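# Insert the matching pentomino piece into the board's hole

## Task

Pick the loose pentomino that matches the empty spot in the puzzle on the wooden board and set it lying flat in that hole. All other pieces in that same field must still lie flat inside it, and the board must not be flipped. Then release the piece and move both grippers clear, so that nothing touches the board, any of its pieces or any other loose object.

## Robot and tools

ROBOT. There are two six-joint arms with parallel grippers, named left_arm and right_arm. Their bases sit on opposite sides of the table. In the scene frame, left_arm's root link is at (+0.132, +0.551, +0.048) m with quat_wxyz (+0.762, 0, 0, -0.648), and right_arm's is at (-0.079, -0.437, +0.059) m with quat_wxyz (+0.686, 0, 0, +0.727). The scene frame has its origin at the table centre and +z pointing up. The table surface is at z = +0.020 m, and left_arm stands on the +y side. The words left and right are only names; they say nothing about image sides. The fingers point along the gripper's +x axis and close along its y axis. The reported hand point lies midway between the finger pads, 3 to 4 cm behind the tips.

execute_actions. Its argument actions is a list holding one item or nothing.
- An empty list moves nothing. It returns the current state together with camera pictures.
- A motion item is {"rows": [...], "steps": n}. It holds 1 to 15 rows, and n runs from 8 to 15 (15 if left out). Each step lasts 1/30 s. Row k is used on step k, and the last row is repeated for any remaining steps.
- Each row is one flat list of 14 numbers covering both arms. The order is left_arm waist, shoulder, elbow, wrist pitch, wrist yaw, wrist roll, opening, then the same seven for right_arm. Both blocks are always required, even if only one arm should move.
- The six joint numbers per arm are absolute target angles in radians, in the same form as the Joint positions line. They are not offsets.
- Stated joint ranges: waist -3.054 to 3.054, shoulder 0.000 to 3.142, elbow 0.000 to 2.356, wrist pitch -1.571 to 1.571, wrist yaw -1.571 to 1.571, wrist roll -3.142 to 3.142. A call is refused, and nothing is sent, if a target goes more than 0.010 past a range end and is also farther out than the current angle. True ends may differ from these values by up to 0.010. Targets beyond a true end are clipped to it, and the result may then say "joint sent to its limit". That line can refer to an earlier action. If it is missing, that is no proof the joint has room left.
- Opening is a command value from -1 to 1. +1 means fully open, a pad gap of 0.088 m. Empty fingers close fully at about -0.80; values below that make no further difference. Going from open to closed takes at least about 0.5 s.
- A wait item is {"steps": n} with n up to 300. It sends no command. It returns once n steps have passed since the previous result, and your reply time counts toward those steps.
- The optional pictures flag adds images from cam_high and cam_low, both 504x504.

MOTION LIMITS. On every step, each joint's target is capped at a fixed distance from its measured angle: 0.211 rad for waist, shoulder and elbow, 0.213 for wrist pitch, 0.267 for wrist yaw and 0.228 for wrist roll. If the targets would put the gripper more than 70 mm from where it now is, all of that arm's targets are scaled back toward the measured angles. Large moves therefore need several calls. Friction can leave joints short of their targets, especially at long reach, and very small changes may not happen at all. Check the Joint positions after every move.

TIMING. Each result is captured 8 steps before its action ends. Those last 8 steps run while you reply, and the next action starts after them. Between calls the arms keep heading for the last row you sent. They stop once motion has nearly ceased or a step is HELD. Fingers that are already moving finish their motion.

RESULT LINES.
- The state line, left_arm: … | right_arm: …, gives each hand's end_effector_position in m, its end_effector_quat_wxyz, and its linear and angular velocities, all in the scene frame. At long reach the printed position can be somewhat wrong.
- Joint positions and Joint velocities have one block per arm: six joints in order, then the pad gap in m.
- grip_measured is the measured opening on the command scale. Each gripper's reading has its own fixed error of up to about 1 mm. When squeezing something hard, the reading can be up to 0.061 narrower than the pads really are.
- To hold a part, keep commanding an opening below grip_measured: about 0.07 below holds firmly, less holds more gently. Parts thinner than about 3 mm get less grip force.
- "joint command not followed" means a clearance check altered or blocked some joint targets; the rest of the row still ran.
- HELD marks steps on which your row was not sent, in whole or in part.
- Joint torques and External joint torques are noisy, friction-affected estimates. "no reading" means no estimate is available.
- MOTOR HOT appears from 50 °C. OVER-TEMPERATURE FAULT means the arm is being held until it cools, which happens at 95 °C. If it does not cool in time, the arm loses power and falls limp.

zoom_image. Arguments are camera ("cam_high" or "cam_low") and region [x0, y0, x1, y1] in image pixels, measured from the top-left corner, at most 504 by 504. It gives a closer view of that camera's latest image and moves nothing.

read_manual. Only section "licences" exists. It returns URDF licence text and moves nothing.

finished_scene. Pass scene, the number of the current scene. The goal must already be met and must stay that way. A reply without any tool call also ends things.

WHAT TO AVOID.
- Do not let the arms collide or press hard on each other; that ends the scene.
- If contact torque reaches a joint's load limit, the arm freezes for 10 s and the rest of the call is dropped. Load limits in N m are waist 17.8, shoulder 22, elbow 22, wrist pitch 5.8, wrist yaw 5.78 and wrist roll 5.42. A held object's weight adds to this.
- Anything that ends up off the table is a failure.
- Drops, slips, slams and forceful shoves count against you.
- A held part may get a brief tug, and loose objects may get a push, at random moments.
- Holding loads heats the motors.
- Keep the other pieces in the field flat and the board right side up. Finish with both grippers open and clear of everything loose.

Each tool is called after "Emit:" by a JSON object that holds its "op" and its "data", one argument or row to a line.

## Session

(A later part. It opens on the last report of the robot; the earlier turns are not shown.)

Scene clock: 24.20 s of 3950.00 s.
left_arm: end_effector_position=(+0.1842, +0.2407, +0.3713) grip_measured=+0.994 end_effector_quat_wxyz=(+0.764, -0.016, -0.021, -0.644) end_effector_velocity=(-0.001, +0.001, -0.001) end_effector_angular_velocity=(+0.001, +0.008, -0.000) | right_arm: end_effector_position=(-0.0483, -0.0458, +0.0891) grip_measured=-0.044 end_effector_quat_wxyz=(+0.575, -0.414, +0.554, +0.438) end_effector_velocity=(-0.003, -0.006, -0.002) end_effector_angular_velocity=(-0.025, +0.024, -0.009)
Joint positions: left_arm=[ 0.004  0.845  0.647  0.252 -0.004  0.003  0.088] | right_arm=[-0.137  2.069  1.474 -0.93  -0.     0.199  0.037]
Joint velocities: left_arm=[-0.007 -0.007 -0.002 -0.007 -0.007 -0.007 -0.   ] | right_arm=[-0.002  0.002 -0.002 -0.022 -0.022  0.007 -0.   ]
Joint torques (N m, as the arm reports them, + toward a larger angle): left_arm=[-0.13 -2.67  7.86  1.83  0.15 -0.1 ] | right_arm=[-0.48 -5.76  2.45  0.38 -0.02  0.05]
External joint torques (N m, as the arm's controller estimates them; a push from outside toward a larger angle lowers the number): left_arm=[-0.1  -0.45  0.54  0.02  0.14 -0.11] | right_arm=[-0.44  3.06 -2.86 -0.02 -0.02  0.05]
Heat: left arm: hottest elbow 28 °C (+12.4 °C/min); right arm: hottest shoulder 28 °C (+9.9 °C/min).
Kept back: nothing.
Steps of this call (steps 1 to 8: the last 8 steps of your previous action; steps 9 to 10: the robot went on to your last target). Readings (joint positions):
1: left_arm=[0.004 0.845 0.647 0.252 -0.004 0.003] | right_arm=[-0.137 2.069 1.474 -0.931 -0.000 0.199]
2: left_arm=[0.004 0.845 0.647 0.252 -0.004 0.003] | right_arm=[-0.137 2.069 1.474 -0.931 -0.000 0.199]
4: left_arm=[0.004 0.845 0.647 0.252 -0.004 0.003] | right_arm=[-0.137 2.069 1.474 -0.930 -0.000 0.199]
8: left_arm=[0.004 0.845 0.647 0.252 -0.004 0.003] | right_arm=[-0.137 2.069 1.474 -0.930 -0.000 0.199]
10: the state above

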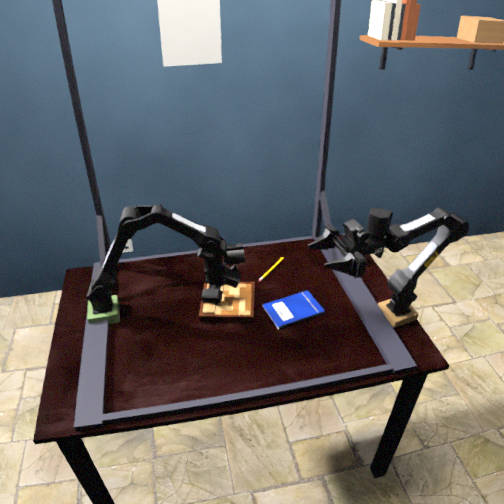

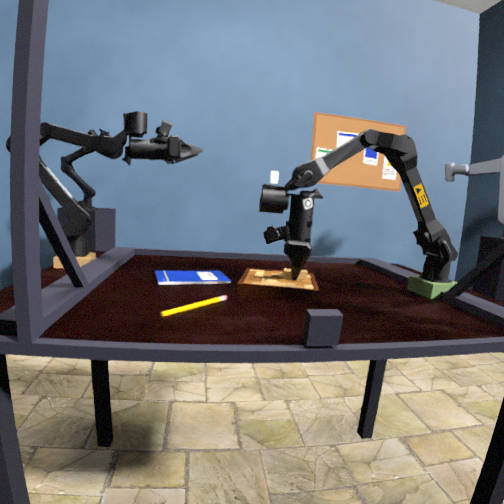

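Emit:
{"op": "execute_actions", "data": {
  "actions": [
    {"rows":[[0.004,0.845,0.647,0.252,0,0,1,-0.155,2.085,1.44,-0.95,0,0.19,-0.2]],"steps":15}
  ]
}}

Emit:
{"op": "execute_actions", "data": {
  "actions": [
    {"steps":10}
  ],
  "pictures": true
}}

Emit:
{"op": "zoom_image", "data": {
  "camera": "cam_high",
  "region": [180, 270, 270, 335]
}}

Emit:
{"op": "zoom_image", "data": {
  "camera": "cam_low",
  "region": [250, 240, 340, 300]
}}

Scene clock: 25.00 s of 3950.00 s.
left_arm: end_effector_position=(+0.1842, +0.2407, +0.3713) grip_measured=+0.994 end_effector_quat_wxyz=(+0.764, -0.016, -0.021, -0.644) end_effector_velocity=(+0.000, +0.000, -0.002) end_effector_angular_velocity=(+0.006, +0.009, +0.004) | right_arm: end_effector_position=(-0.0455, -0.0500, +0.0876) grip_measured=-0.044 end_effector_quat_wxyz=(+0.572, -0.415, +0.560, +0.432) end_effector_velocity=(-0.001, -0.005, +0.002) end_effector_angular_velocity=(-0.016, +0.008, +0.020)
Joint positions: left_arm=[ 0.004  0.845  0.647  0.252 -0.004  0.003  0.088] | right_arm=[-0.146  2.069  1.468 -0.94  -0.004  0.197  0.037]
Joint velocities: left_arm=[-0.002 -0.002 -0.002 -0.007 -0.007 -0.007 -0.   ] | right_arm=[-0.002 -0.007 -0.002 -0.022 -0.007 -0.022 -0.   ]
Joint torques (N m, as the arm reports them, + toward a larger angle): left_arm=[-0.14 -2.66  7.85  1.82  0.15 -0.1 ] | right_arm=[-0.79 -6.1   1.37 -0.53  0.13 -0.25]
External joint torques (N m, as the arm's controller estimates them; a push from outside toward a larger angle lowers the number): left_arm=[-0.14 -0.49  0.59  0.03  0.15 -0.11] | right_arm=[-0.82  2.76 -3.94 -0.9   0.13 -0.25]
Heat: left arm: hottest elbow 28 °C (+12.0 °C/min); right arm: hottest shoulder 28 °C (+9.6 °C/min).
Steps of this call (steps 1 to 15: the robot went on to your last target; steps 16 to 17: nothing new was sent; steps 18 to 24: the first 7 steps of this action). Readings (joint positions):
18: left_arm=[0.004 0.845 0.647 0.252 -0.004 0.003] | right_arm=[-0.138 2.069 1.471 -0.930 -0.001 0.199]
19: left_arm=[0.004 0.845 0.647 0.252 -0.004 0.003] | right_arm=[-0.140 2.069 1.469 -0.932 -0.002 0.199]
21: left_arm=[0.004 0.845 0.647 0.252 -0.004 0.003] | right_arm=[-0.144 2.069 1.468 -0.939 -0.003 0.199]
24: the state above

Scene clock: 25.33 s of 3950.00 s.
left_arm: end_effector_position=(+0.1842, +0.2407, +0.3713) grip_measured=+0.994 end_effector_quat_wxyz=(+0.764, -0.016, -0.021, -0.644) end_effector_velocity=(-0.003, -0.000, -0.004) end_effector_angular_velocity=(+0.011, +0.009, -0.015) | right_arm: end_effector_position=(-0.0455, -0.0501, +0.0876) grip_measured=-0.044 end_effector_quat_wxyz=(+0.572, -0.415, +0.560, +0.432) end_effector_velocity=(+0.002, -0.002, +0.000) end_effector_angular_velocity=(-0.008, -0.007, +0.005)
Joint positions: left_arm=[ 0.004  0.845  0.647  0.252 -0.004  0.003  0.088] | right_arm=[-0.146  2.069  1.468 -0.941 -0.004  0.196  0.037]
Joint velocities: left_arm=[-0.007 -0.002 -0.007 -0.007  0.007 -0.007 -0.   ] | right_arm=[-0.002 -0.002 -0.002 -0.007  0.007 -0.007  0.   ]
Joint torques (N m, as the arm reports them, + toward a larger angle): left_arm=[-0.13 -2.69  7.88  1.83  0.14 -0.1 ] | right_arm=[-0.95 -6.34  1.34 -0.6   0.1  -0.22]
External joint torques (N m, as the arm's controller estimates them; a push from outside toward a larger angle lowers the number): left_arm=[-0.1  -0.54  0.65  0.05  0.13 -0.11] | right_arm=[-0.94  2.49 -3.99 -0.98  0.1  -0.22]
Heat: left arm: hottest elbow 28 °C (+11.8 °C/min); right arm: hottest shoulder 28 °C (+9.5 °C/min).
Kept back: nothing.
Steps of this call (steps 1 to 8: the last 8 steps of your previous action; steps 9 to 10: the robot went on to your last target). Readings (joint positions):
1: left_arm=[0.004 0.845 0.647 0.252 -0.004 0.003] | right_arm=[-0.146 2.069 1.468 -0.941 -0.004 0.197]
2: left_arm=[0.004 0.845 0.647 0.252 -0.004 0.003] | right_arm=[-0.146 2.069 1.468 -0.941 -0.004 0.197]
4: left_arm=[0.004 0.845 0.647 0.252 -0.004 0.003] | right_arm=[-0.146 2.069 1.468 -0.941 -0.004 0.197]
8: left_arm=[0.004 0.845 0.647 0.252 -0.004 0.003] | right_arm=[-0.146 2.069 1.468 -0.941 -0.004 0.196]
10: the state above

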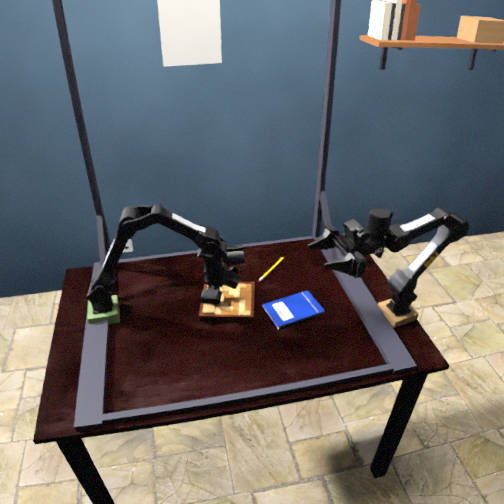

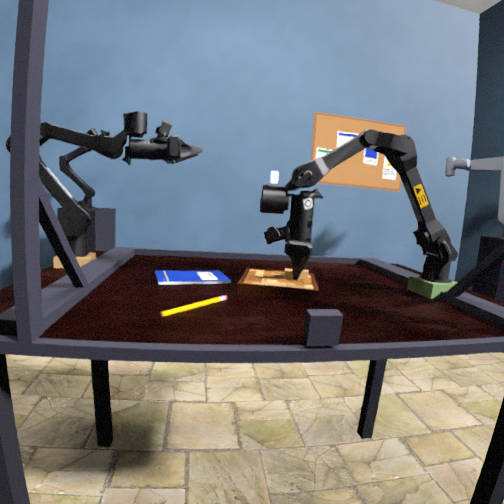

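Region (180, 270, 270, 335) of cam_high's 504x504 image, scaled by 5.600, with more detail than that image has.

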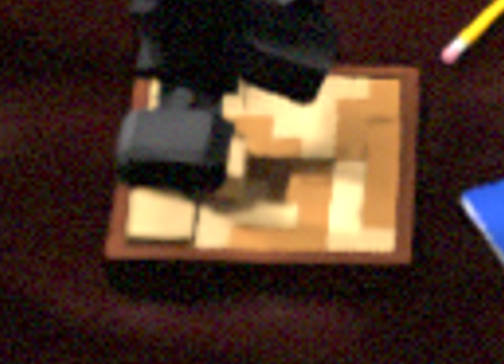

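Region (250, 240, 340, 300) of cam_low's 504x504 image, scaled by 5.600, with more detail than that image has.

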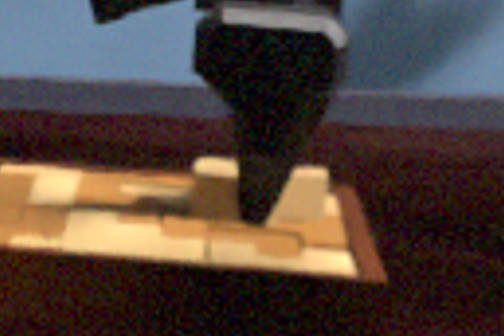

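Emit:
{"op": "execute_actions", "data": {
  "actions": [
    {"rows":[[0.004,0.845,0.647,0.252,0,0,1,-0.146,2.06,1.468,-0.95,0,0.196,0.6],[0.004,0.845,0.647,0.252,0,0,1,-0.146,2.06,1.468,-0.95,0,0.196,0.6],[0.004,0.845,0.647,0.252,0,0,1,-0.146,2.06,1.468,-0.95,0,0.196,0.6],[0.004,0.845,0.647,0.252,0,0,1,-0.146,2.06,1.468,-0.95,0,0.196,0.6],[0.004,0.845,0.647,0.252,0,0,1,-0.146,2.06,1.468,-0.95,0,0.196,0.6],[0.004,0.845,0.647,0.252,0,0,1,-0.146,2.06,1.468,-0.95,0,0.196,0.6],[0.004,0.845,0.647,0.252,0,0,1,-0.146,2.06,1.468,-0.95,0,0.196,0.6],[0.004,0.845,0.647,0.252,0,0,1,-0.146,2.06,1.468,-0.95,0,0.196,0.6],[0.004,0.845,0.647,0.252,0,0,1,-0.146,2.06,1.468,-0.95,0,0.196,0.6],[0.004,0.845,0.647,0.252,0,0,1,-0.146,2.06,1.468,-0.95,0,0.196,0.6],[0.004,0.845,0.647,0.252,0,0,1,-0.146,1.6,1.2,-1.0,0,0.196,0.6]],"steps":15}
  ]
}}

Emit:
{"op": "execute_actions", "data": {
  "actions": [
    {"steps":25}
  ],
  "pictures": true
}}

Emit:
{"op": "zoom_image", "data": {
  "camera": "cam_high",
  "region": [180, 270, 270, 335]
}}

Emit:
{"op": "zoom_image", "data": {
  "camera": "cam_low",
  "region": [250, 240, 340, 300]
}}

Scene clock: 26.30 s of 3950.00 s.
left_arm: end_effector_position=(+0.1842, +0.2407, +0.3713) grip_measured=+0.994 end_effector_quat_wxyz=(+0.764, -0.016, -0.021, -0.644) end_effector_velocity=(+0.000, +0.002, +0.000) end_effector_angular_velocity=(-0.006, -0.008, +0.005) | right_arm: end_effector_position=(-0.0460, -0.0506, +0.0890) grip_measured=+0.539 end_effector_quat_wxyz=(+0.571, -0.416, +0.560, +0.433) end_effector_velocity=(-0.010, -0.006, +0.001) end_effector_angular_velocity=(-0.021, +0.009, +0.030)
Joint positions: left_arm=[ 0.004  0.845  0.647  0.252 -0.004  0.003  0.088] | right_arm=[-0.145  2.065  1.468 -0.945 -0.004  0.196  0.065]
Joint velocities: left_arm=[-0.002 -0.007 -0.007  0.007 -0.007  0.007 -0.   ] | right_arm=[ 0.022 -0.007 -0.007 -0.022 -0.007 -0.007  0.038]
Joint torques (N m, as the arm reports them, + toward a larger angle): left_arm=[-0.14 -2.64  7.85  1.82  0.14 -0.11] | right_arm=[-0.22 -8.47  4.44 -0.38  0.1   0.  ]
External joint torques (N m, as the arm's controller estimates them; a push from outside toward a larger angle lowers the number): left_arm=[-0.13 -0.35  0.44 -0.02  0.14 -0.12] | right_arm=[-0.25  0.33 -0.84 -0.75  0.1   0.  ]
Heat: left arm: hottest elbow 28 °C (+11.4 °C/min); right arm: hottest shoulder 28 °C (+9.1 °C/min).
Steps of this call (steps 1 to 15: the robot went on to your last target; steps 16 to 22: nothing new was sent; steps 23 to 29: the first 7 steps of this action). Readings (joint positions):
23: left_arm=[0.004 0.845 0.647 0.252 -0.004 0.003] | right_arm=[-0.146 2.066 1.468 -0.942 -0.004 0.196]
24: left_arm=[0.004 0.845 0.647 0.252 -0.004 0.003] | right_arm=[-0.146 2.066 1.468 -0.944 -0.003 0.196]
26: left_arm=[0.004 0.845 0.647 0.252 -0.004 0.003] | right_arm=[-0.146 2.066 1.468 -0.945 -0.003 0.196]
29: the state above

Scene clock: 27.13 s of 3950.00 s.
left_arm: end_effector_position=(+0.1842, +0.2407, +0.3713) grip_measured=+0.994 end_effector_quat_wxyz=(+0.764, -0.016, -0.021, -0.644) end_effector_velocity=(+0.000, +0.000, -0.002) end_effector_angular_velocity=(+0.006, +0.009, +0.004) | right_arm: end_effector_position=(-0.0525, -0.1215, +0.1752) grip_measured=+0.597 end_effector_quat_wxyz=(+0.606, -0.374, +0.520, +0.472) end_effector_velocity=(-0.002, -0.001, +0.001) end_effector_angular_velocity=(-0.002, +0.006, +0.011)
Joint positions: left_arm=[ 0.004  0.845  0.647  0.252 -0.004  0.003  0.088] | right_arm=[-0.143  1.598  1.211 -0.999 -0.002  0.196  0.068]
Joint velocities: left_arm=[-0.002 -0.002 -0.002 -0.007 -0.007 -0.007 -0.   ] | right_arm=[ 0.002 -0.002  0.002 -0.007 -0.007 -0.007 -0.   ]
Joint torques (N m, as the arm reports them, + toward a larger angle): left_arm=[-0.14 -2.68  7.85  1.84  0.15 -0.11] | right_arm=[-0.47 -5.08  3.81  0.14  0.07 -0.01]
External joint torques (N m, as the arm's controller estimates them; a push from outside toward a larger angle lowers the number): left_arm=[-0.15 -0.49  0.56  0.03  0.16 -0.12] | right_arm=[-0.51  0.91 -1.98 -0.49  0.07 -0.01]
Heat: left arm: hottest elbow 29 °C (+13.3 °C/min); right arm: hottest shoulder 28 °C (+8.8 °C/min).
Kept back: nothing.
Steps of this call (steps 1 to 8: the last 8 steps of your previous action; steps 9 to 25: the robot went on to your last target). Readings (joint positions):
1: left_arm=[0.004 0.845 0.647 0.252 -0.004 0.003] | right_arm=[-0.144 2.065 1.468 -0.945 -0.004 0.196]
2: left_arm=[0.004 0.845 0.647 0.252 -0.004 0.003] | right_arm=[-0.143 2.065 1.468 -0.945 -0.004 0.196]
4: left_arm=[0.004 0.845 0.647 0.252 -0.004 0.003] | right_arm=[-0.143 2.031 1.431 -0.927 -0.003 0.196]
8: left_arm=[0.004 0.845 0.647 0.252 -0.004 0.003] | right_arm=[-0.143 1.807 1.237 -1.005 -0.002 0.196]
25: the state above

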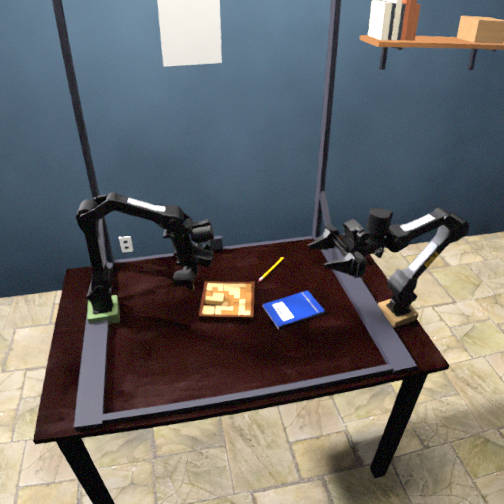

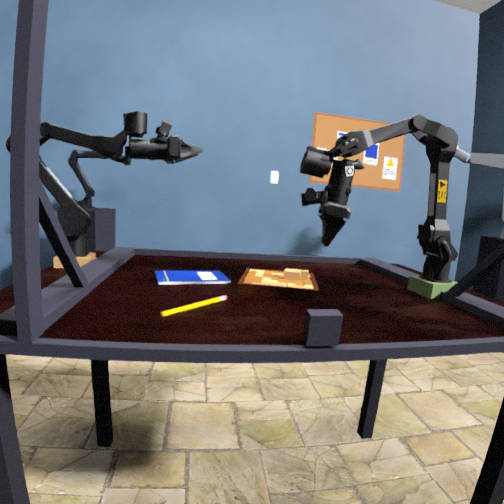

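Region (180, 270, 270, 335) of cam_high's 504x504 image, scaled by 5.600, with more detail than that image has.

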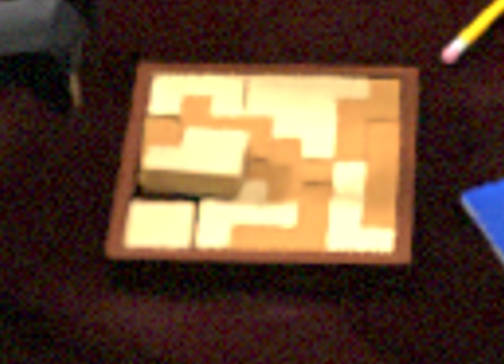

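Region (250, 240, 340, 300) of cam_low's 504x504 image, scaled by 5.600, with more detail than that image has.

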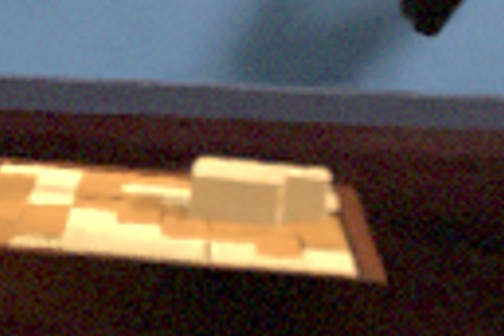

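Emit:
{"op": "execute_actions", "data": {
  "actions": [
    {"rows":[[0.004,0.845,0.647,0.252,0,0,1,-0.143,2.1,1.72,-1.1,0,0.196,-0.8],[0.004,0.845,0.647,0.252,0,0,1,-0.143,2.1,1.72,-1.1,0,0.196,-0.8],[0.004,0.845,0.647,0.252,0,0,1,-0.143,2.1,1.72,-1.1,0,0.196,-0.8],[0.004,0.845,0.647,0.252,0,0,1,-0.143,2.1,1.72,-1.1,0,0.196,-0.8],[0.004,0.845,0.647,0.252,0,0,1,-0.143,2.1,1.72,-1.1,0,0.196,-0.8],[0.004,0.845,0.647,0.252,0,0,1,-0.143,2.1,1.72,-1.1,0,0.196,-0.8],[0.004,0.845,0.647,0.252,0,0,1,-0.143,2.1,1.72,-1.1,0,0.196,-0.8],[0.004,0.845,0.647,0.252,0,0,1,-0.143,2.1,1.72,-1.1,0,0.196,-0.8],[0.004,0.845,0.647,0.252,0,0,1,-0.143,2.1,1.72,-1.1,0,0.196,-0.8],[0.004,0.845,0.647,0.252,0,0,1,-0.143,2.1,1.72,-1.1,0,0.196,-0.8],[0.004,0.845,0.647,0.252,0,0,1,-0.143,2.1,1.72,-1.1,0,0.196,-0.8],[0.004,0.845,0.647,0.252,0,0,1,-0.143,2.235,1.72,-1.035,0,0.196,-0.8]],"steps":15}
  ]
}}

Emit:
{"op": "execute_actions", "data": {
  "actions": [
    {"steps":20}
  ],
  "pictures": true
}}

Emit:
{"op": "zoom_image", "data": {
  "camera": "cam_high",
  "region": [180, 270, 270, 335]
}}

Emit:
{"op": "zoom_image", "data": {
  "camera": "cam_low",
  "region": [250, 240, 340, 300]
}}

Scene clock: 28.60 s of 3950.00 s.
left_arm: end_effector_position=(+0.1842, +0.2407, +0.3713) grip_measured=+0.994 end_effector_quat_wxyz=(+0.764, -0.016, -0.021, -0.644) end_effector_velocity=(+0.000, +0.000, -0.008) end_effector_angular_velocity=(+0.028, -0.002, +0.005) | right_arm: end_effector_position=(-0.0452, -0.0356, +0.1539) grip_measured=-0.180 end_effector_quat_wxyz=(+0.591, -0.394, +0.538, +0.455) end_effector_velocity=(+0.028, +0.332, -0.188) end_effector_angular_velocity=(-0.094, +0.013, +0.020)
Joint positions: left_arm=[ 0.004  0.845  0.647  0.252 -0.004  0.003  0.088] | right_arm=[-0.143  1.992  1.62  -1.085 -0.002  0.196  0.03 ]
Joint velocities: left_arm=[-0.002 -0.002 -0.007 -0.022 -0.007  0.007  0.   ] | right_arm=[-0.002  1.482  1.38   0.007 -0.007 -0.022 -0.175]
Joint torques (N m, as the arm reports them, + toward a larger angle): left_arm=[-0.12 -2.62  7.83  1.83  0.15 -0.1 ] | right_arm=[ 0.19 -7.73  4.47 -0.57  0.03  0.04]
External joint torques (N m, as the arm's controller estimates them; a push from outside toward a larger angle lowers the number): left_arm=[-0.11 -0.42  0.55  0.03  0.14 -0.11] | right_arm=[ 0.2   1.96 -0.43 -0.31  0.02  0.04]
Heat: left arm: hottest elbow 29 °C (+12.6 °C/min); right arm: hottest shoulder 28 °C (+8.4 °C/min).
Steps of this call (steps 1 to 15: the robot went on to your last target; steps 16 to 37: nothing new was sent; steps 38 to 44: the first 7 steps of this action). Readings (joint positions):
38: left_arm=[0.004 0.845 0.647 0.252 -0.004 0.003] | right_arm=[-0.143 1.635 1.248 -1.048 -0.002 0.196]
39: left_arm=[0.004 0.845 0.647 0.252 -0.004 0.003] | right_arm=[-0.143 1.687 1.309 -1.068 -0.002 0.196]
41: left_arm=[0.004 0.845 0.647 0.252 -0.004 0.003] | right_arm=[-0.143 1.814 1.441 -1.071 -0.002 0.196]
44: the state above

Scene clock: 29.27 s of 3950.00 s.
left_arm: end_effector_position=(+0.1842, +0.2407, +0.3713) grip_measured=+0.994 end_effector_quat_wxyz=(+0.764, -0.016, -0.021, -0.644) end_effector_velocity=(+0.000, +0.000, -0.005) end_effector_angular_velocity=(+0.020, +0.011, +0.004) | right_arm: end_effector_position=(-0.0427, -0.0066, +0.0916) grip_measured=-0.797 end_effector_quat_wxyz=(+0.574, -0.414, +0.556, +0.436) end_effector_velocity=(-0.000, -0.002, -0.002) end_effector_angular_velocity=(-0.012, +0.008, +0.005)
Joint positions: left_arm=[ 0.004  0.845  0.647  0.252 -0.004  0.003  0.088] | right_arm=[-0.143  2.219  1.723 -1.035 -0.002  0.196  0.   ]
Joint velocities: left_arm=[-0.002 -0.002 -0.002 -0.022 -0.007 -0.007  0.   ] | right_arm=[-0.002  0.002 -0.002 -0.007 -0.007 -0.007  0.   ]
Joint torques (N m, as the arm reports them, + toward a larger angle): left_arm=[-0.15 -2.67  7.86  1.83  0.15 -0.11] | right_arm=[ 0.16 -7.35  4.08  0.01  0.04  0.02]
External joint torques (N m, as the arm's controller estimates them; a push from outside toward a larger angle lowers the number): left_arm=[-0.15 -0.5   0.6   0.04  0.15 -0.11] | right_arm=[ 0.08  2.45 -1.33 -0.38  0.05  0.03]
Heat: left arm: hottest elbow 29 °C (+12.3 °C/min); right arm: hottest shoulder 28 °C (+8.2 °C/min).
Kept back: nothing.
Steps of this call (steps 1 to 8: the last 8 steps of your previous action; steps 9 to 20: the robot went on to your last target). Readings (joint positions):
1: left_arm=[0.004 0.845 0.647 0.252 -0.004 0.003] | right_arm=[-0.143 2.031 1.654 -1.085 -0.002 0.196]
2: left_arm=[0.004 0.845 0.647 0.252 -0.004 0.003] | right_arm=[-0.143 2.057 1.671 -1.088 -0.002 0.196]
4: left_arm=[0.004 0.845 0.647 0.252 -0.004 0.003] | right_arm=[-0.143 2.084 1.683 -1.097 -0.002 0.196]
8: left_arm=[0.004 0.845 0.647 0.252 -0.004 0.003] | right_arm=[-0.143 2.182 1.716 -1.043 -0.002 0.196]
20: the state above

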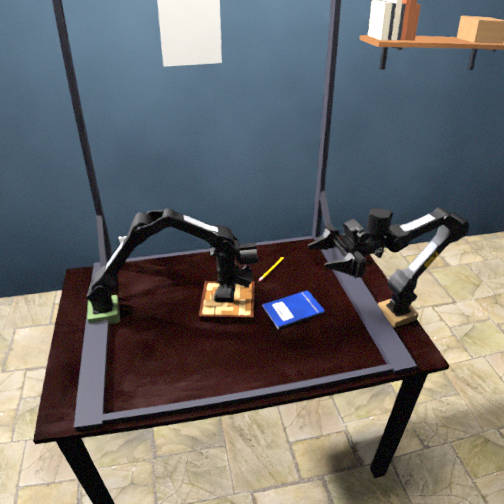

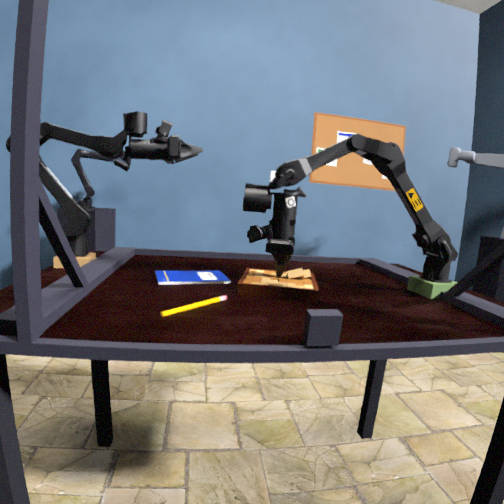

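Region (180, 270, 270, 335) of cam_high's 504x504 image, scaled by 5.600, with more detail than that image has.

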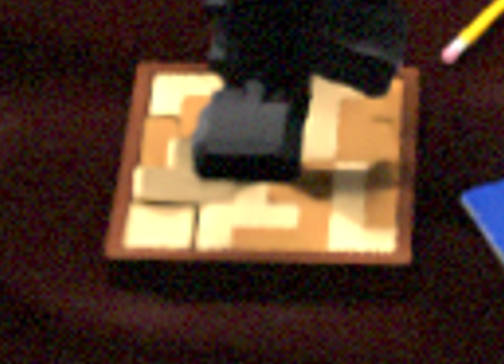

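Region (250, 240, 340, 300) of cam_low's 504x504 image, scaled by 5.600, with more detail than that image has.

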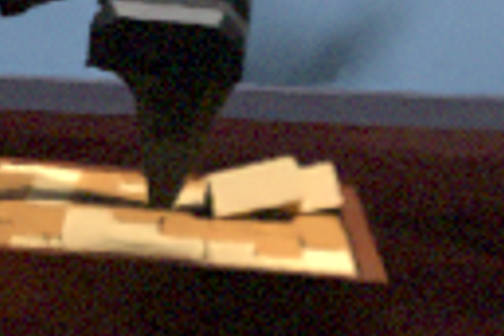

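Emit:
{"op": "execute_actions", "data": {
  "actions": [
    {"rows":[[0.004,0.845,0.647,0.252,0,0,1,-0.143,2.1,1.72,-1.1,0,0.196,-0.8],[0.004,0.845,0.647,0.252,0,0,1,-0.143,2.1,1.72,-1.1,0,0.196,-0.8],[0.004,0.845,0.647,0.252,0,0,1,-0.143,2.1,1.72,-1.1,0,0.196,-0.8],[0.004,0.845,0.647,0.252,0,0,1,-0.143,2.1,1.72,-1.1,0,0.196,-0.8],[0.004,0.845,0.647,0.252,0,0,1,-0.143,2.1,1.72,-1.1,0,0.196,-0.8],[0.004,0.845,0.647,0.252,0,0,1,-0.143,2.1,1.72,-1.1,0,0.196,-0.8],[0.004,0.845,0.647,0.252,0,0,1,-0.143,2.03,1.6,-1.09,0,0.196,-0.8],[0.004,0.845,0.647,0.252,0,0,1,-0.143,2.03,1.6,-1.09,0,0.196,-0.8],[0.004,0.845,0.647,0.252,0,0,1,-0.143,2.03,1.6,-1.09,0,0.196,-0.8],[0.004,0.845,0.647,0.252,0,0,1,-0.143,2.03,1.6,-1.09,0,0.196,-0.8],[0.004,0.845,0.647,0.252,0,0,1,-0.143,2.03,1.6,-1.09,0,0.196,-0.8],[0.004,0.845,0.647,0.252,0,0,1,-0.143,2.03,1.6,-1.09,0,0.196,-0.8],[0.004,0.845,0.647,0.252,0,0,1,-0.143,2.09,1.59,-1.04,0,0.196,-0.8],[0.004,0.845,0.647,0.252,0,0,1,-0.143,2.12,1.585,-1.01,0,0.196,-0.8],[0.004,0.845,0.647,0.252,0,0,1,-0.143,2.16,1.58,-0.975,0,0.196,-0.8]],"steps":15}
  ]
}}

Emit:
{"op": "execute_actions", "data": {
  "actions": [
    {"steps":20}
  ],
  "pictures": true
}}

Emit:
{"op": "zoom_image", "data": {
  "camera": "cam_low",
  "region": [250, 240, 340, 300]
}}

Scene clock: 30.47 s of 3950.00 s.
left_arm: end_effector_position=(+0.1842, +0.2407, +0.3713) grip_measured=+0.994 end_effector_quat_wxyz=(+0.764, -0.016, -0.021, -0.644) end_effector_velocity=(+0.000, +0.000, -0.002) end_effector_angular_velocity=(+0.008, -0.006, +0.005) | right_arm: end_effector_position=(-0.0435, -0.0164, +0.1334) grip_measured=-0.797 end_effector_quat_wxyz=(+0.586, -0.400, +0.544, +0.449) end_effector_velocity=(-0.012, -0.144, +0.104) end_effector_angular_velocity=(+0.212, -0.012, +0.006)
Joint positions: left_arm=[ 0.004  0.845  0.647  0.252 -0.004  0.003  0.088] | right_arm=[-0.143  2.1    1.701 -1.08  -0.002  0.196  0.   ]
Joint velocities: left_arm=[-0.002 -0.002 -0.002 -0.007 -0.007  0.007 -0.   ] | right_arm=[-0.002 -0.828 -0.872  0.256 -0.007 -0.007  0.   ]
Joint torques (N m, as the arm reports them, + toward a larger angle): left_arm=[-0.13 -2.67  7.89  1.83  0.15 -0.1 ] | right_arm=[-0.06 -9.74  1.1  -0.88  0.08  0.  ]
External joint torques (N m, as the arm's controller estimates them; a push from outside toward a larger angle lowers the number): left_arm=[-0.14 -0.48  0.6   0.03  0.15 -0.11] | right_arm=[-0.06 -1.13 -2.6  -0.21  0.08  0.  ]
Heat: left arm: hottest elbow 29 °C (+11.8 °C/min); right arm: hottest shoulder 29 °C (+9.8 °C/min).
Steps of this call (steps 1 to 15: the robot went on to your last target; steps 16 to 29: nothing new was sent; steps 30 to 36: the first 7 steps of this action). Readings (joint positions):
30: left_arm=[0.004 0.845 0.647 0.252 -0.004 0.003] | right_arm=[-0.143 2.205 1.723 -1.043 -0.002 0.196]
31: left_arm=[0.004 0.845 0.647 0.252 -0.004 0.003] | right_arm=[-0.143 2.194 1.721 -1.069 -0.002 0.196]
33: left_arm=[0.004 0.845 0.647 0.252 -0.004 0.003] | right_arm=[-0.143 2.160 1.720 -1.086 -0.002 0.196]
36: the state above

Scene clock: 31.13 s of 3950.00 s.
left_arm: end_effector_position=(+0.1842, +0.2407, +0.3713) grip_measured=+0.994 end_effector_quat_wxyz=(+0.764, -0.016, -0.021, -0.644) end_effector_velocity=(+0.000, +0.000, -0.002) end_effector_angular_velocity=(+0.006, +0.009, +0.004) | right_arm: end_effector_position=(-0.0442, -0.0259, +0.0895) grip_measured=-0.797 end_effector_quat_wxyz=(+0.575, -0.413, +0.555, +0.436) end_effector_velocity=(+0.002, -0.002, +0.000) end_effector_angular_velocity=(-0.007, +0.008, -0.014)
Joint positions: left_arm=[ 0.004  0.845  0.647  0.252 -0.004  0.003  0.088] | right_arm=[-0.143  2.144  1.592 -0.976 -0.001  0.196  0.   ]
Joint velocities: left_arm=[-0.002 -0.002 -0.002 -0.007 -0.007 -0.007 -0.   ] | right_arm=[-0.007 -0.002 -0.002 -0.007 -0.007  0.007  0.   ]
Joint torques (N m, as the arm reports them, + toward a larger angle): left_arm=[-0.14 -2.69  7.86  1.84  0.15 -0.11] | right_arm=[-0.21 -6.96  2.73  0.04  0.03  0.  ]
External joint torques (N m, as the arm's controller estimates them; a push from outside toward a larger angle lowers the number): left_arm=[-0.15 -0.5   0.56  0.04  0.15 -0.12] | right_arm=[-0.15  2.36 -2.64 -0.36  0.02 -0.01]
Heat: left arm: hottest elbow 29 °C (+11.6 °C/min); right arm: hottest shoulder 29 °C (+9.6 °C/min).
Kept back: nothing.
Steps of this call (steps 1 to 8: the last 8 steps of your previous action; steps 9 to 20: the robot went on to your last target). Readings (joint positions):
1: left_arm=[0.004 0.845 0.647 0.252 -0.004 0.003] | right_arm=[-0.143 2.076 1.675 -1.088 -0.002 0.196]
2: left_arm=[0.004 0.845 0.647 0.252 -0.004 0.003] | right_arm=[-0.143 2.058 1.653 -1.096 -0.002 0.196]
4: left_arm=[0.004 0.845 0.647 0.252 -0.004 0.003] | right_arm=[-0.143 2.044 1.630 -1.095 -0.002 0.196]
8: left_arm=[0.004 0.845 0.647 0.252 -0.004 0.003] | right_arm=[-0.143 2.076 1.609 -1.034 -0.002 0.196]
20: the state above

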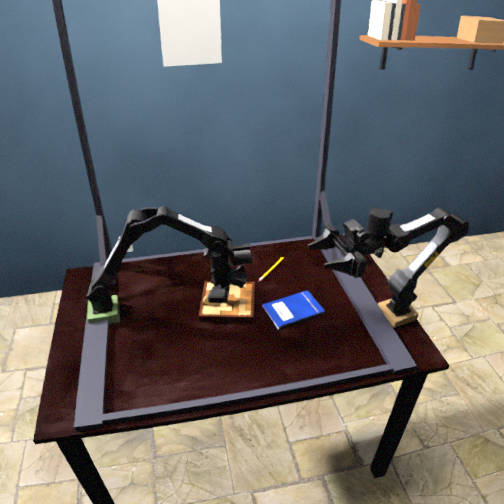

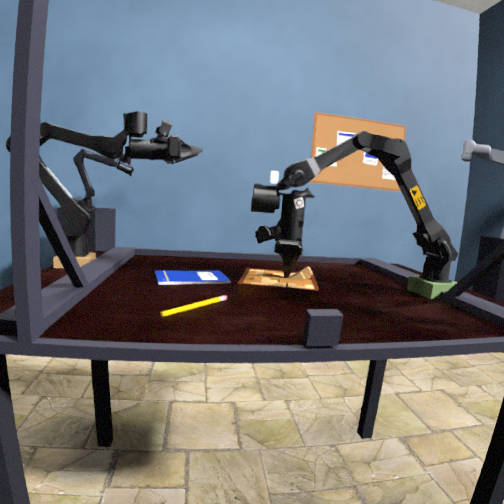

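Region (250, 240, 340, 300) of cam_low's 504x504 image, scaled by 5.600, with more detail than that image has.

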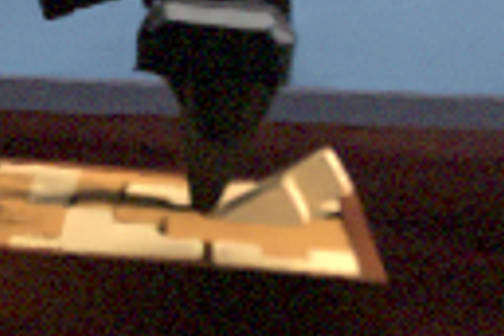

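Emit:
{"op": "execute_actions", "data": {
  "actions": [
    {"rows":[[0.004,0.845,0.647,0.252,0,0,1,-0.143,2.05,1.59,-1.07,0,0.196,-0.8],[0.004,0.845,0.647,0.252,0,0,1,-0.143,2.05,1.59,-1.07,0,0.196,-0.8],[0.004,0.845,0.647,0.252,0,0,1,-0.143,2.05,1.59,-1.07,0,0.196,-0.8],[0.004,0.845,0.647,0.252,0,0,1,-0.143,2.0,1.55,-1.07,0,0.196,-0.8],[0.004,0.845,0.647,0.252,0,0,1,-0.143,1.92,1.385,-1.02,0,0.196,-0.8],[0.004,0.845,0.647,0.252,0,0,1,-0.143,1.92,1.385,-1.02,0,0.196,-0.8],[0.004,0.845,0.647,0.252,0,0,1,-0.143,1.92,1.385,-1.02,0,0.196,-0.8],[0.004,0.845,0.647,0.252,0,0,1,-0.143,1.92,1.385,-1.02,0,0.196,-0.8],[0.004,0.845,0.647,0.252,0,0,1,-0.143,1.92,1.385,-1.02,0,0.196,-0.8],[0.004,0.845,0.647,0.252,0,0,1,-0.143,1.92,1.385,-1.02,0,0.196,-0.8],[0.004,0.845,0.647,0.252,0,0,1,-0.143,1.92,1.385,-1.02,0,0.196,-0.8],[0.004,0.845,0.647,0.252,0,0,1,-0.143,1.96,1.385,-0.99,0,0.196,-0.8],[0.004,0.845,0.647,0.252,0,0,1,-0.143,1.99,1.385,-0.96,0,0.196,-0.8],[0.004,0.845,0.647,0.252,0,0,1,-0.143,2.015,1.385,-0.94,0,0.196,-0.8]],"steps":15}
  ]
}}

Emit:
{"op": "execute_actions", "data": {
  "actions": [
    {"steps":20}
  ]
}}

Emit:
{"op": "execute_actions", "data": {
  "actions": [
    {"rows":[[0.004,0.845,0.647,0.252,0,0,1,-0.143,2.06,1.42,-0.94,0,0.196,-0.8],[0.004,0.845,0.647,0.252,0,0,1,-0.143,2.09,1.45,-0.935,0,0.196,-0.8]],"steps":15}
  ]
}}

Emit:
{"op": "execute_actions", "data": {
  "actions": [
    {"rows":[[0.004,0.845,0.647,0.252,0,0,1,-0.143,1.9,1.4,-1.0,0,0.196,-0.8],[0.004,0.845,0.647,0.252,0,0,1,-0.143,1.9,1.4,-1.0,0,0.196,-0.8],[0.004,0.845,0.647,0.252,0,0,1,-0.143,1.9,1.4,-1.0,0,0.196,-0.8],[0.004,0.845,0.647,0.252,0,0,1,-0.143,1.6,1.2,-1.0,0,0.196,-0.8]],"steps":15}
  ]
}}

Emit:
{"op": "execute_actions", "data": {
  "actions": [
    {"steps":20}
  ],
  "pictures": true
}}

Emit:
{"op": "zoom_image", "data": {
  "camera": "cam_high",
  "region": [180, 270, 270, 335]
}}

Emit:
{"op": "zoom_image", "data": {
  "camera": "cam_low",
  "region": [250, 240, 340, 300]
}}

Scene clock: 34.77 s of 3950.00 s.
left_arm: end_effector_position=(+0.1842, +0.2407, +0.3713) grip_measured=+0.994 end_effector_quat_wxyz=(+0.764, -0.016, -0.021, -0.644) end_effector_velocity=(+0.000, +0.002, -0.001) end_effector_angular_velocity=(+0.001, +0.008, +0.004) | right_arm: end_effector_position=(-0.0478, -0.0686, +0.1201) grip_measured=-0.797 end_effector_quat_wxyz=(+0.569, -0.420, +0.561, +0.430) end_effector_velocity=(-0.020, -0.233, +0.100) end_effector_angular_velocity=(-0.002, +0.008, -0.010)
Joint positions: left_arm=[ 0.004  0.845  0.647  0.252 -0.004  0.003  0.088] | right_arm=[-0.143  1.97   1.458 -1.04  -0.001  0.196  0.   ]
Joint velocities: left_arm=[-0.002 -0.007 -0.002 -0.007 -0.007 -0.007 -0.   ] | right_arm=[-0.002 -0.96  -0.955 -0.007 -0.007  0.007  0.   ]
Joint torques (N m, as the arm reports them, + toward a larger angle): left_arm=[-0.14 -2.68  7.86  1.83  0.16 -0.1 ] | right_arm=[-0.14 -5.83  3.64  0.82  0.01 -0.03]
External joint torques (N m, as the arm's controller estimates them; a push from outside toward a larger angle lowers the number): left_arm=[-0.14 -0.43  0.5   0.01  0.16 -0.11] | right_arm=[-0.16  0.52 -2.37 -0.49  0.01 -0.03]
Heat: left arm: hottest elbow 29 °C (+10.4 °C/min); right arm: hottest shoulder 29 °C (+8.6 °C/min).
Steps of this call (steps 1 to 15: the robot went on to your last target; steps 16 to 90: nothing new was sent; then 0.40 s passed at rest; steps 91 to 97: the first 7 steps of this action). Readings (joint positions):
91: left_arm=[0.004 0.845 0.647 0.252 -0.004 0.003] | right_arm=[-0.143 2.132 1.592 -0.988 -0.001 0.196]
92: left_arm=[0.004 0.845 0.647 0.252 -0.004 0.003] | right_arm=[-0.143 2.122 1.591 -1.024 -0.001 0.196]
94: left_arm=[0.004 0.845 0.647 0.252 -0.004 0.003] | right_arm=[-0.143 2.089 1.583 -1.047 -0.001 0.196]
97: the state above

Scene clock: 35.43 s of 3950.00 s.
left_arm: end_effector_position=(+0.1842, +0.2407, +0.3713) grip_measured=+0.994 end_effector_quat_wxyz=(+0.764, -0.016, -0.021, -0.644) end_effector_velocity=(-0.002, +0.000, +0.000) end_effector_angular_velocity=(+0.006, -0.022, -0.009) | right_arm: end_effector_position=(-0.0479, -0.0696, +0.0908) grip_measured=-0.797 end_effector_quat_wxyz=(+0.567, -0.422, +0.563, +0.428) end_effector_velocity=(-0.002, +0.000, +0.001) end_effector_angular_velocity=(+0.009, +0.021, +0.005)
Joint positions: left_arm=[ 0.004  0.845  0.647  0.252 -0.004  0.003  0.088] | right_arm=[-0.143  2.009  1.392 -0.943 -0.001  0.196  0.   ]
Joint velocities: left_arm=[-0.002 -0.002  0.002 -0.007  0.007  0.022 -0.   ] | right_arm=[-0.002 -0.007 -0.007  0.007 -0.022 -0.007  0.   ]
Joint torques (N m, as the arm reports them, + toward a larger angle): left_arm=[-0.13 -2.67  7.85  1.83  0.14 -0.1 ] | right_arm=[ 0.16 -6.95  3.32  0.15  0.01  0.04]
External joint torques (N m, as the arm's controller estimates them; a push from outside toward a larger angle lowers the number): left_arm=[-0.13 -0.46  0.51  0.02  0.14 -0.11] | right_arm=[ 0.09  1.35 -1.89 -0.2   0.02  0.04]
Heat: left arm: hottest elbow 30 °C (+11.9 °C/min); right arm: hottest shoulder 29 °C (+8.5 °C/min).
Kept back: nothing.
Steps of this call (steps 1 to 8: the last 8 steps of your previous action; steps 9 to 20: the robot went on to your last target). Readings (joint positions):
1: left_arm=[0.004 0.845 0.647 0.252 -0.004 0.003] | right_arm=[-0.143 1.947 1.436 -1.038 -0.001 0.196]
2: left_arm=[0.004 0.845 0.647 0.252 -0.004 0.003] | right_arm=[-0.143 1.936 1.423 -1.030 -0.001 0.196]
4: left_arm=[0.004 0.845 0.647 0.252 -0.004 0.003] | right_arm=[-0.143 1.931 1.410 -1.025 -0.001 0.196]
8: left_arm=[0.004 0.845 0.647 0.252 -0.004 0.003] | right_arm=[-0.143 1.969 1.401 -0.964 -0.001 0.196]
20: the state above

Scene clock: 35.67 s of 3950.00 s.
left_arm: end_effector_position=(+0.1842, +0.2407, +0.3713) grip_measured=+0.994 end_effector_quat_wxyz=(+0.764, -0.016, -0.021, -0.644) end_effector_velocity=(+0.000, +0.001, +0.003) end_effector_angular_velocity=(-0.011, -0.009, +0.005) | right_arm: end_effector_position=(-0.0468, -0.0577, +0.0872) grip_measured=-0.797 end_effector_quat_wxyz=(+0.569, -0.421, +0.562, +0.429) end_effector_velocity=(+0.005, +0.011, +0.001) end_effector_angular_velocity=(+0.010, -0.023, +0.005)
Joint positions: left_arm=[ 0.004  0.845  0.647  0.252 -0.004  0.003  0.088] | right_arm=[-0.143  2.053  1.442 -0.945 -0.     0.196  0.   ]
Joint velocities: left_arm=[-0.002 -0.002  0.002  0.007 -0.007  0.007  0.   ] | right_arm=[-0.002  0.032  0.051 -0.007  0.022 -0.007  0.   ]
Joint torques (N m, as the arm reports them, + toward a larger angle): left_arm=[-0.12 -2.68  7.85  1.83  0.14 -0.11] | right_arm=[-0.01 -4.21  4.43  0.65  0.04  0.01]
External joint torques (N m, as the arm's controller estimates them; a push from outside toward a larger angle lowers the number): left_arm=[-0.12 -0.45  0.48  0.01  0.14 -0.12] | right_arm=[ 0.03  4.51 -0.87  0.37  0.02  0.01]
Heat: left arm: hottest elbow 30 °C (+11.8 °C/min); right arm: hottest shoulder 29 °C (+8.4 °C/min).
Steps of this call (steps 1 to 7: the first 7 steps of this action). Readings (joint positions):
1: left_arm=[0.004 0.845 0.647 0.252 -0.004 0.003] | right_arm=[-0.143 2.015 1.394 -0.943 -0.001 0.196]
2: left_arm=[0.004 0.845 0.647 0.252 -0.004 0.003] | right_arm=[-0.143 2.026 1.405 -0.943 -0.001 0.196]
4: left_arm=[0.004 0.845 0.647 0.252 -0.004 0.003] | right_arm=[-0.143 2.043 1.428 -0.945 -0.000 0.196]
7: the state above

Scene clock: 36.17 s of 3950.00 s.
left_arm: end_effector_position=(+0.1842, +0.2407, +0.3713) grip_measured=+0.994 end_effector_quat_wxyz=(+0.764, -0.016, -0.021, -0.644) end_effector_velocity=(+0.002, +0.001, -0.002) end_effector_angular_velocity=(+0.008, -0.005, +0.020) | right_arm: end_effector_position=(-0.0517, -0.1144, +0.1384) grip_measured=-0.797 end_effector_quat_wxyz=(+0.578, -0.409, +0.552, +0.440) end_effector_velocity=(-0.009, -0.184, +0.320) end_effector_angular_velocity=(+0.914, -0.116, +0.017)
Joint positions: left_arm=[ 0.004  0.845  0.647  0.252 -0.004  0.003  0.088] | right_arm=[-0.143  1.753  1.247 -1.007 -0.     0.196  0.   ]
Joint velocities: left_arm=[-0.002 -0.002 -0.002 -0.007 -0.022  0.007 -0.   ] | right_arm=[-0.002 -1.717 -0.789 -0.007  0.037 -0.022  0.   ]
Joint torques (N m, as the arm reports them, + toward a larger angle): left_arm=[-0.12 -2.68  7.86  1.83  0.15 -0.1 ] | right_arm=[-0.12 -8.52  5.2   0.73  0.05  0.03]
External joint torques (N m, as the arm's controller estimates them; a push from outside toward a larger angle lowers the number): left_arm=[-0.13 -0.46  0.53  0.02  0.15 -0.11] | right_arm=[-0.08 -0.54 -2.22 -0.48  0.03  0.03]
Heat: left arm: hottest elbow 30 °C (+11.6 °C/min); right arm: hottest shoulder 29 °C (+8.3 °C/min).
Steps of this call (steps 1 to 8: the last 8 steps of your previous action; steps 9 to 15: the first 7 steps of this action). Readings (joint positions):
9: left_arm=[0.004 0.845 0.647 0.252 -0.004 0.003] | right_arm=[-0.143 2.032 1.440 -0.946 -0.000 0.196]
10: left_arm=[0.004 0.845 0.647 0.252 -0.004 0.003] | right_arm=[-0.143 2.012 1.427 -0.965 -0.000 0.196]
12: left_arm=[0.004 0.845 0.647 0.252 -0.004 0.003] | right_arm=[-0.143 1.938 1.374 -0.964 -0.000 0.196]
15: the state above

Scene clock: 36.83 s of 3950.00 s.
left_arm: end_effector_position=(+0.1842, +0.2407, +0.3713) grip_measured=+0.994 end_effector_quat_wxyz=(+0.764, -0.016, -0.021, -0.644) end_effector_velocity=(+0.002, +0.001, -0.007) end_effector_angular_velocity=(+0.018, -0.003, +0.020) | right_arm: end_effector_position=(-0.0523, -0.1214, +0.1746) grip_measured=-0.797 end_effector_quat_wxyz=(+0.606, -0.375, +0.520, +0.471) end_effector_velocity=(-0.000, -0.000, -0.003) end_effector_angular_velocity=(-0.002, +0.006, +0.006)
Joint positions: left_arm=[ 0.004  0.845  0.647  0.252 -0.004  0.003  0.088] | right_arm=[-0.143  1.601  1.211 -0.999 -0.     0.196  0.   ]
Joint velocities: left_arm=[-0.002 -0.002 -0.012 -0.007 -0.022  0.007 -0.   ] | right_arm=[-0.002  0.002 -0.007  0.007 -0.007 -0.007  0.   ]
Joint torques (N m, as the arm reports them, + toward a larger angle): left_arm=[-0.14 -2.67  7.88  1.83  0.15 -0.11] | right_arm=[ 0.1  -5.21  3.72  0.19  0.01  0.01]
External joint torques (N m, as the arm's controller estimates them; a push from outside toward a larger angle lowers the number): left_arm=[-0.14 -0.54  0.69  0.06  0.15 -0.12] | right_arm=[ 0.1   0.74 -2.06 -0.45  0.    0.01]
Heat: left arm: hottest elbow 30 °C (+11.4 °C/min); right arm: hottest shoulder 29 °C (+8.1 °C/min).
Kept back: nothing.
Steps of this call (steps 1 to 8: the last 8 steps of your previous action; steps 9 to 20: the robot went on to your last target). Readings (joint positions):
1: left_arm=[0.004 0.845 0.647 0.252 -0.004 0.003] | right_arm=[-0.143 1.705 1.231 -1.007 -0.000 0.196]
2: left_arm=[0.004 0.845 0.647 0.252 -0.004 0.003] | right_arm=[-0.143 1.666 1.226 -1.004 -0.000 0.196]
4: left_arm=[0.004 0.845 0.647 0.252 -0.004 0.003] | right_arm=[-0.143 1.616 1.226 -0.999 -0.000 0.196]
8: left_arm=[0.004 0.845 0.647 0.252 -0.004 0.003] | right_arm=[-0.143 1.601 1.217 -0.999 -0.000 0.196]
20: the state above

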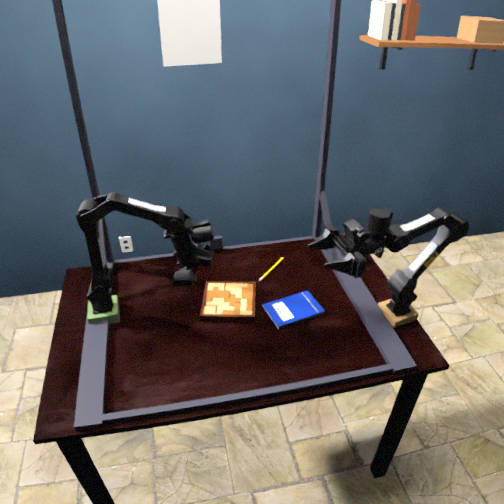

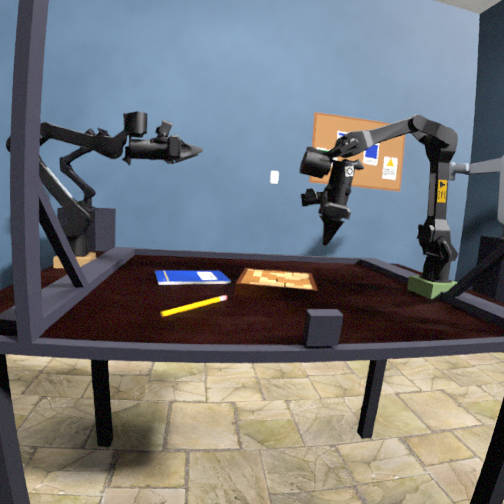

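Region (180, 270, 270, 335) of cam_high's 504x504 image, scaled by 5.600, with more detail than that image has.

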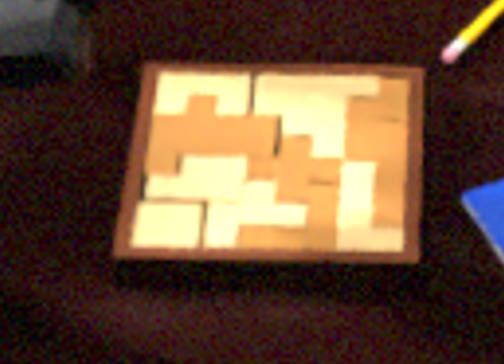

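Region (250, 240, 340, 300) of cam_low's 504x504 image, scaled by 5.600, with more detail than that image has.

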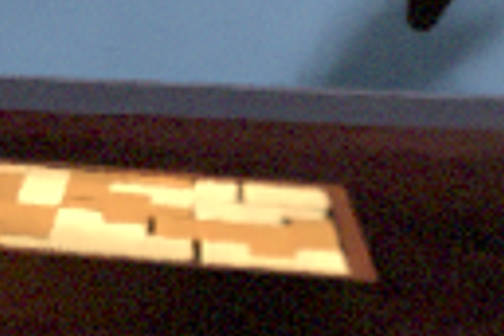

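Fitted.

Emit:
{"op": "finished_scene", "data": {
  "scene": 1
}}

The scene is finished: the task was done.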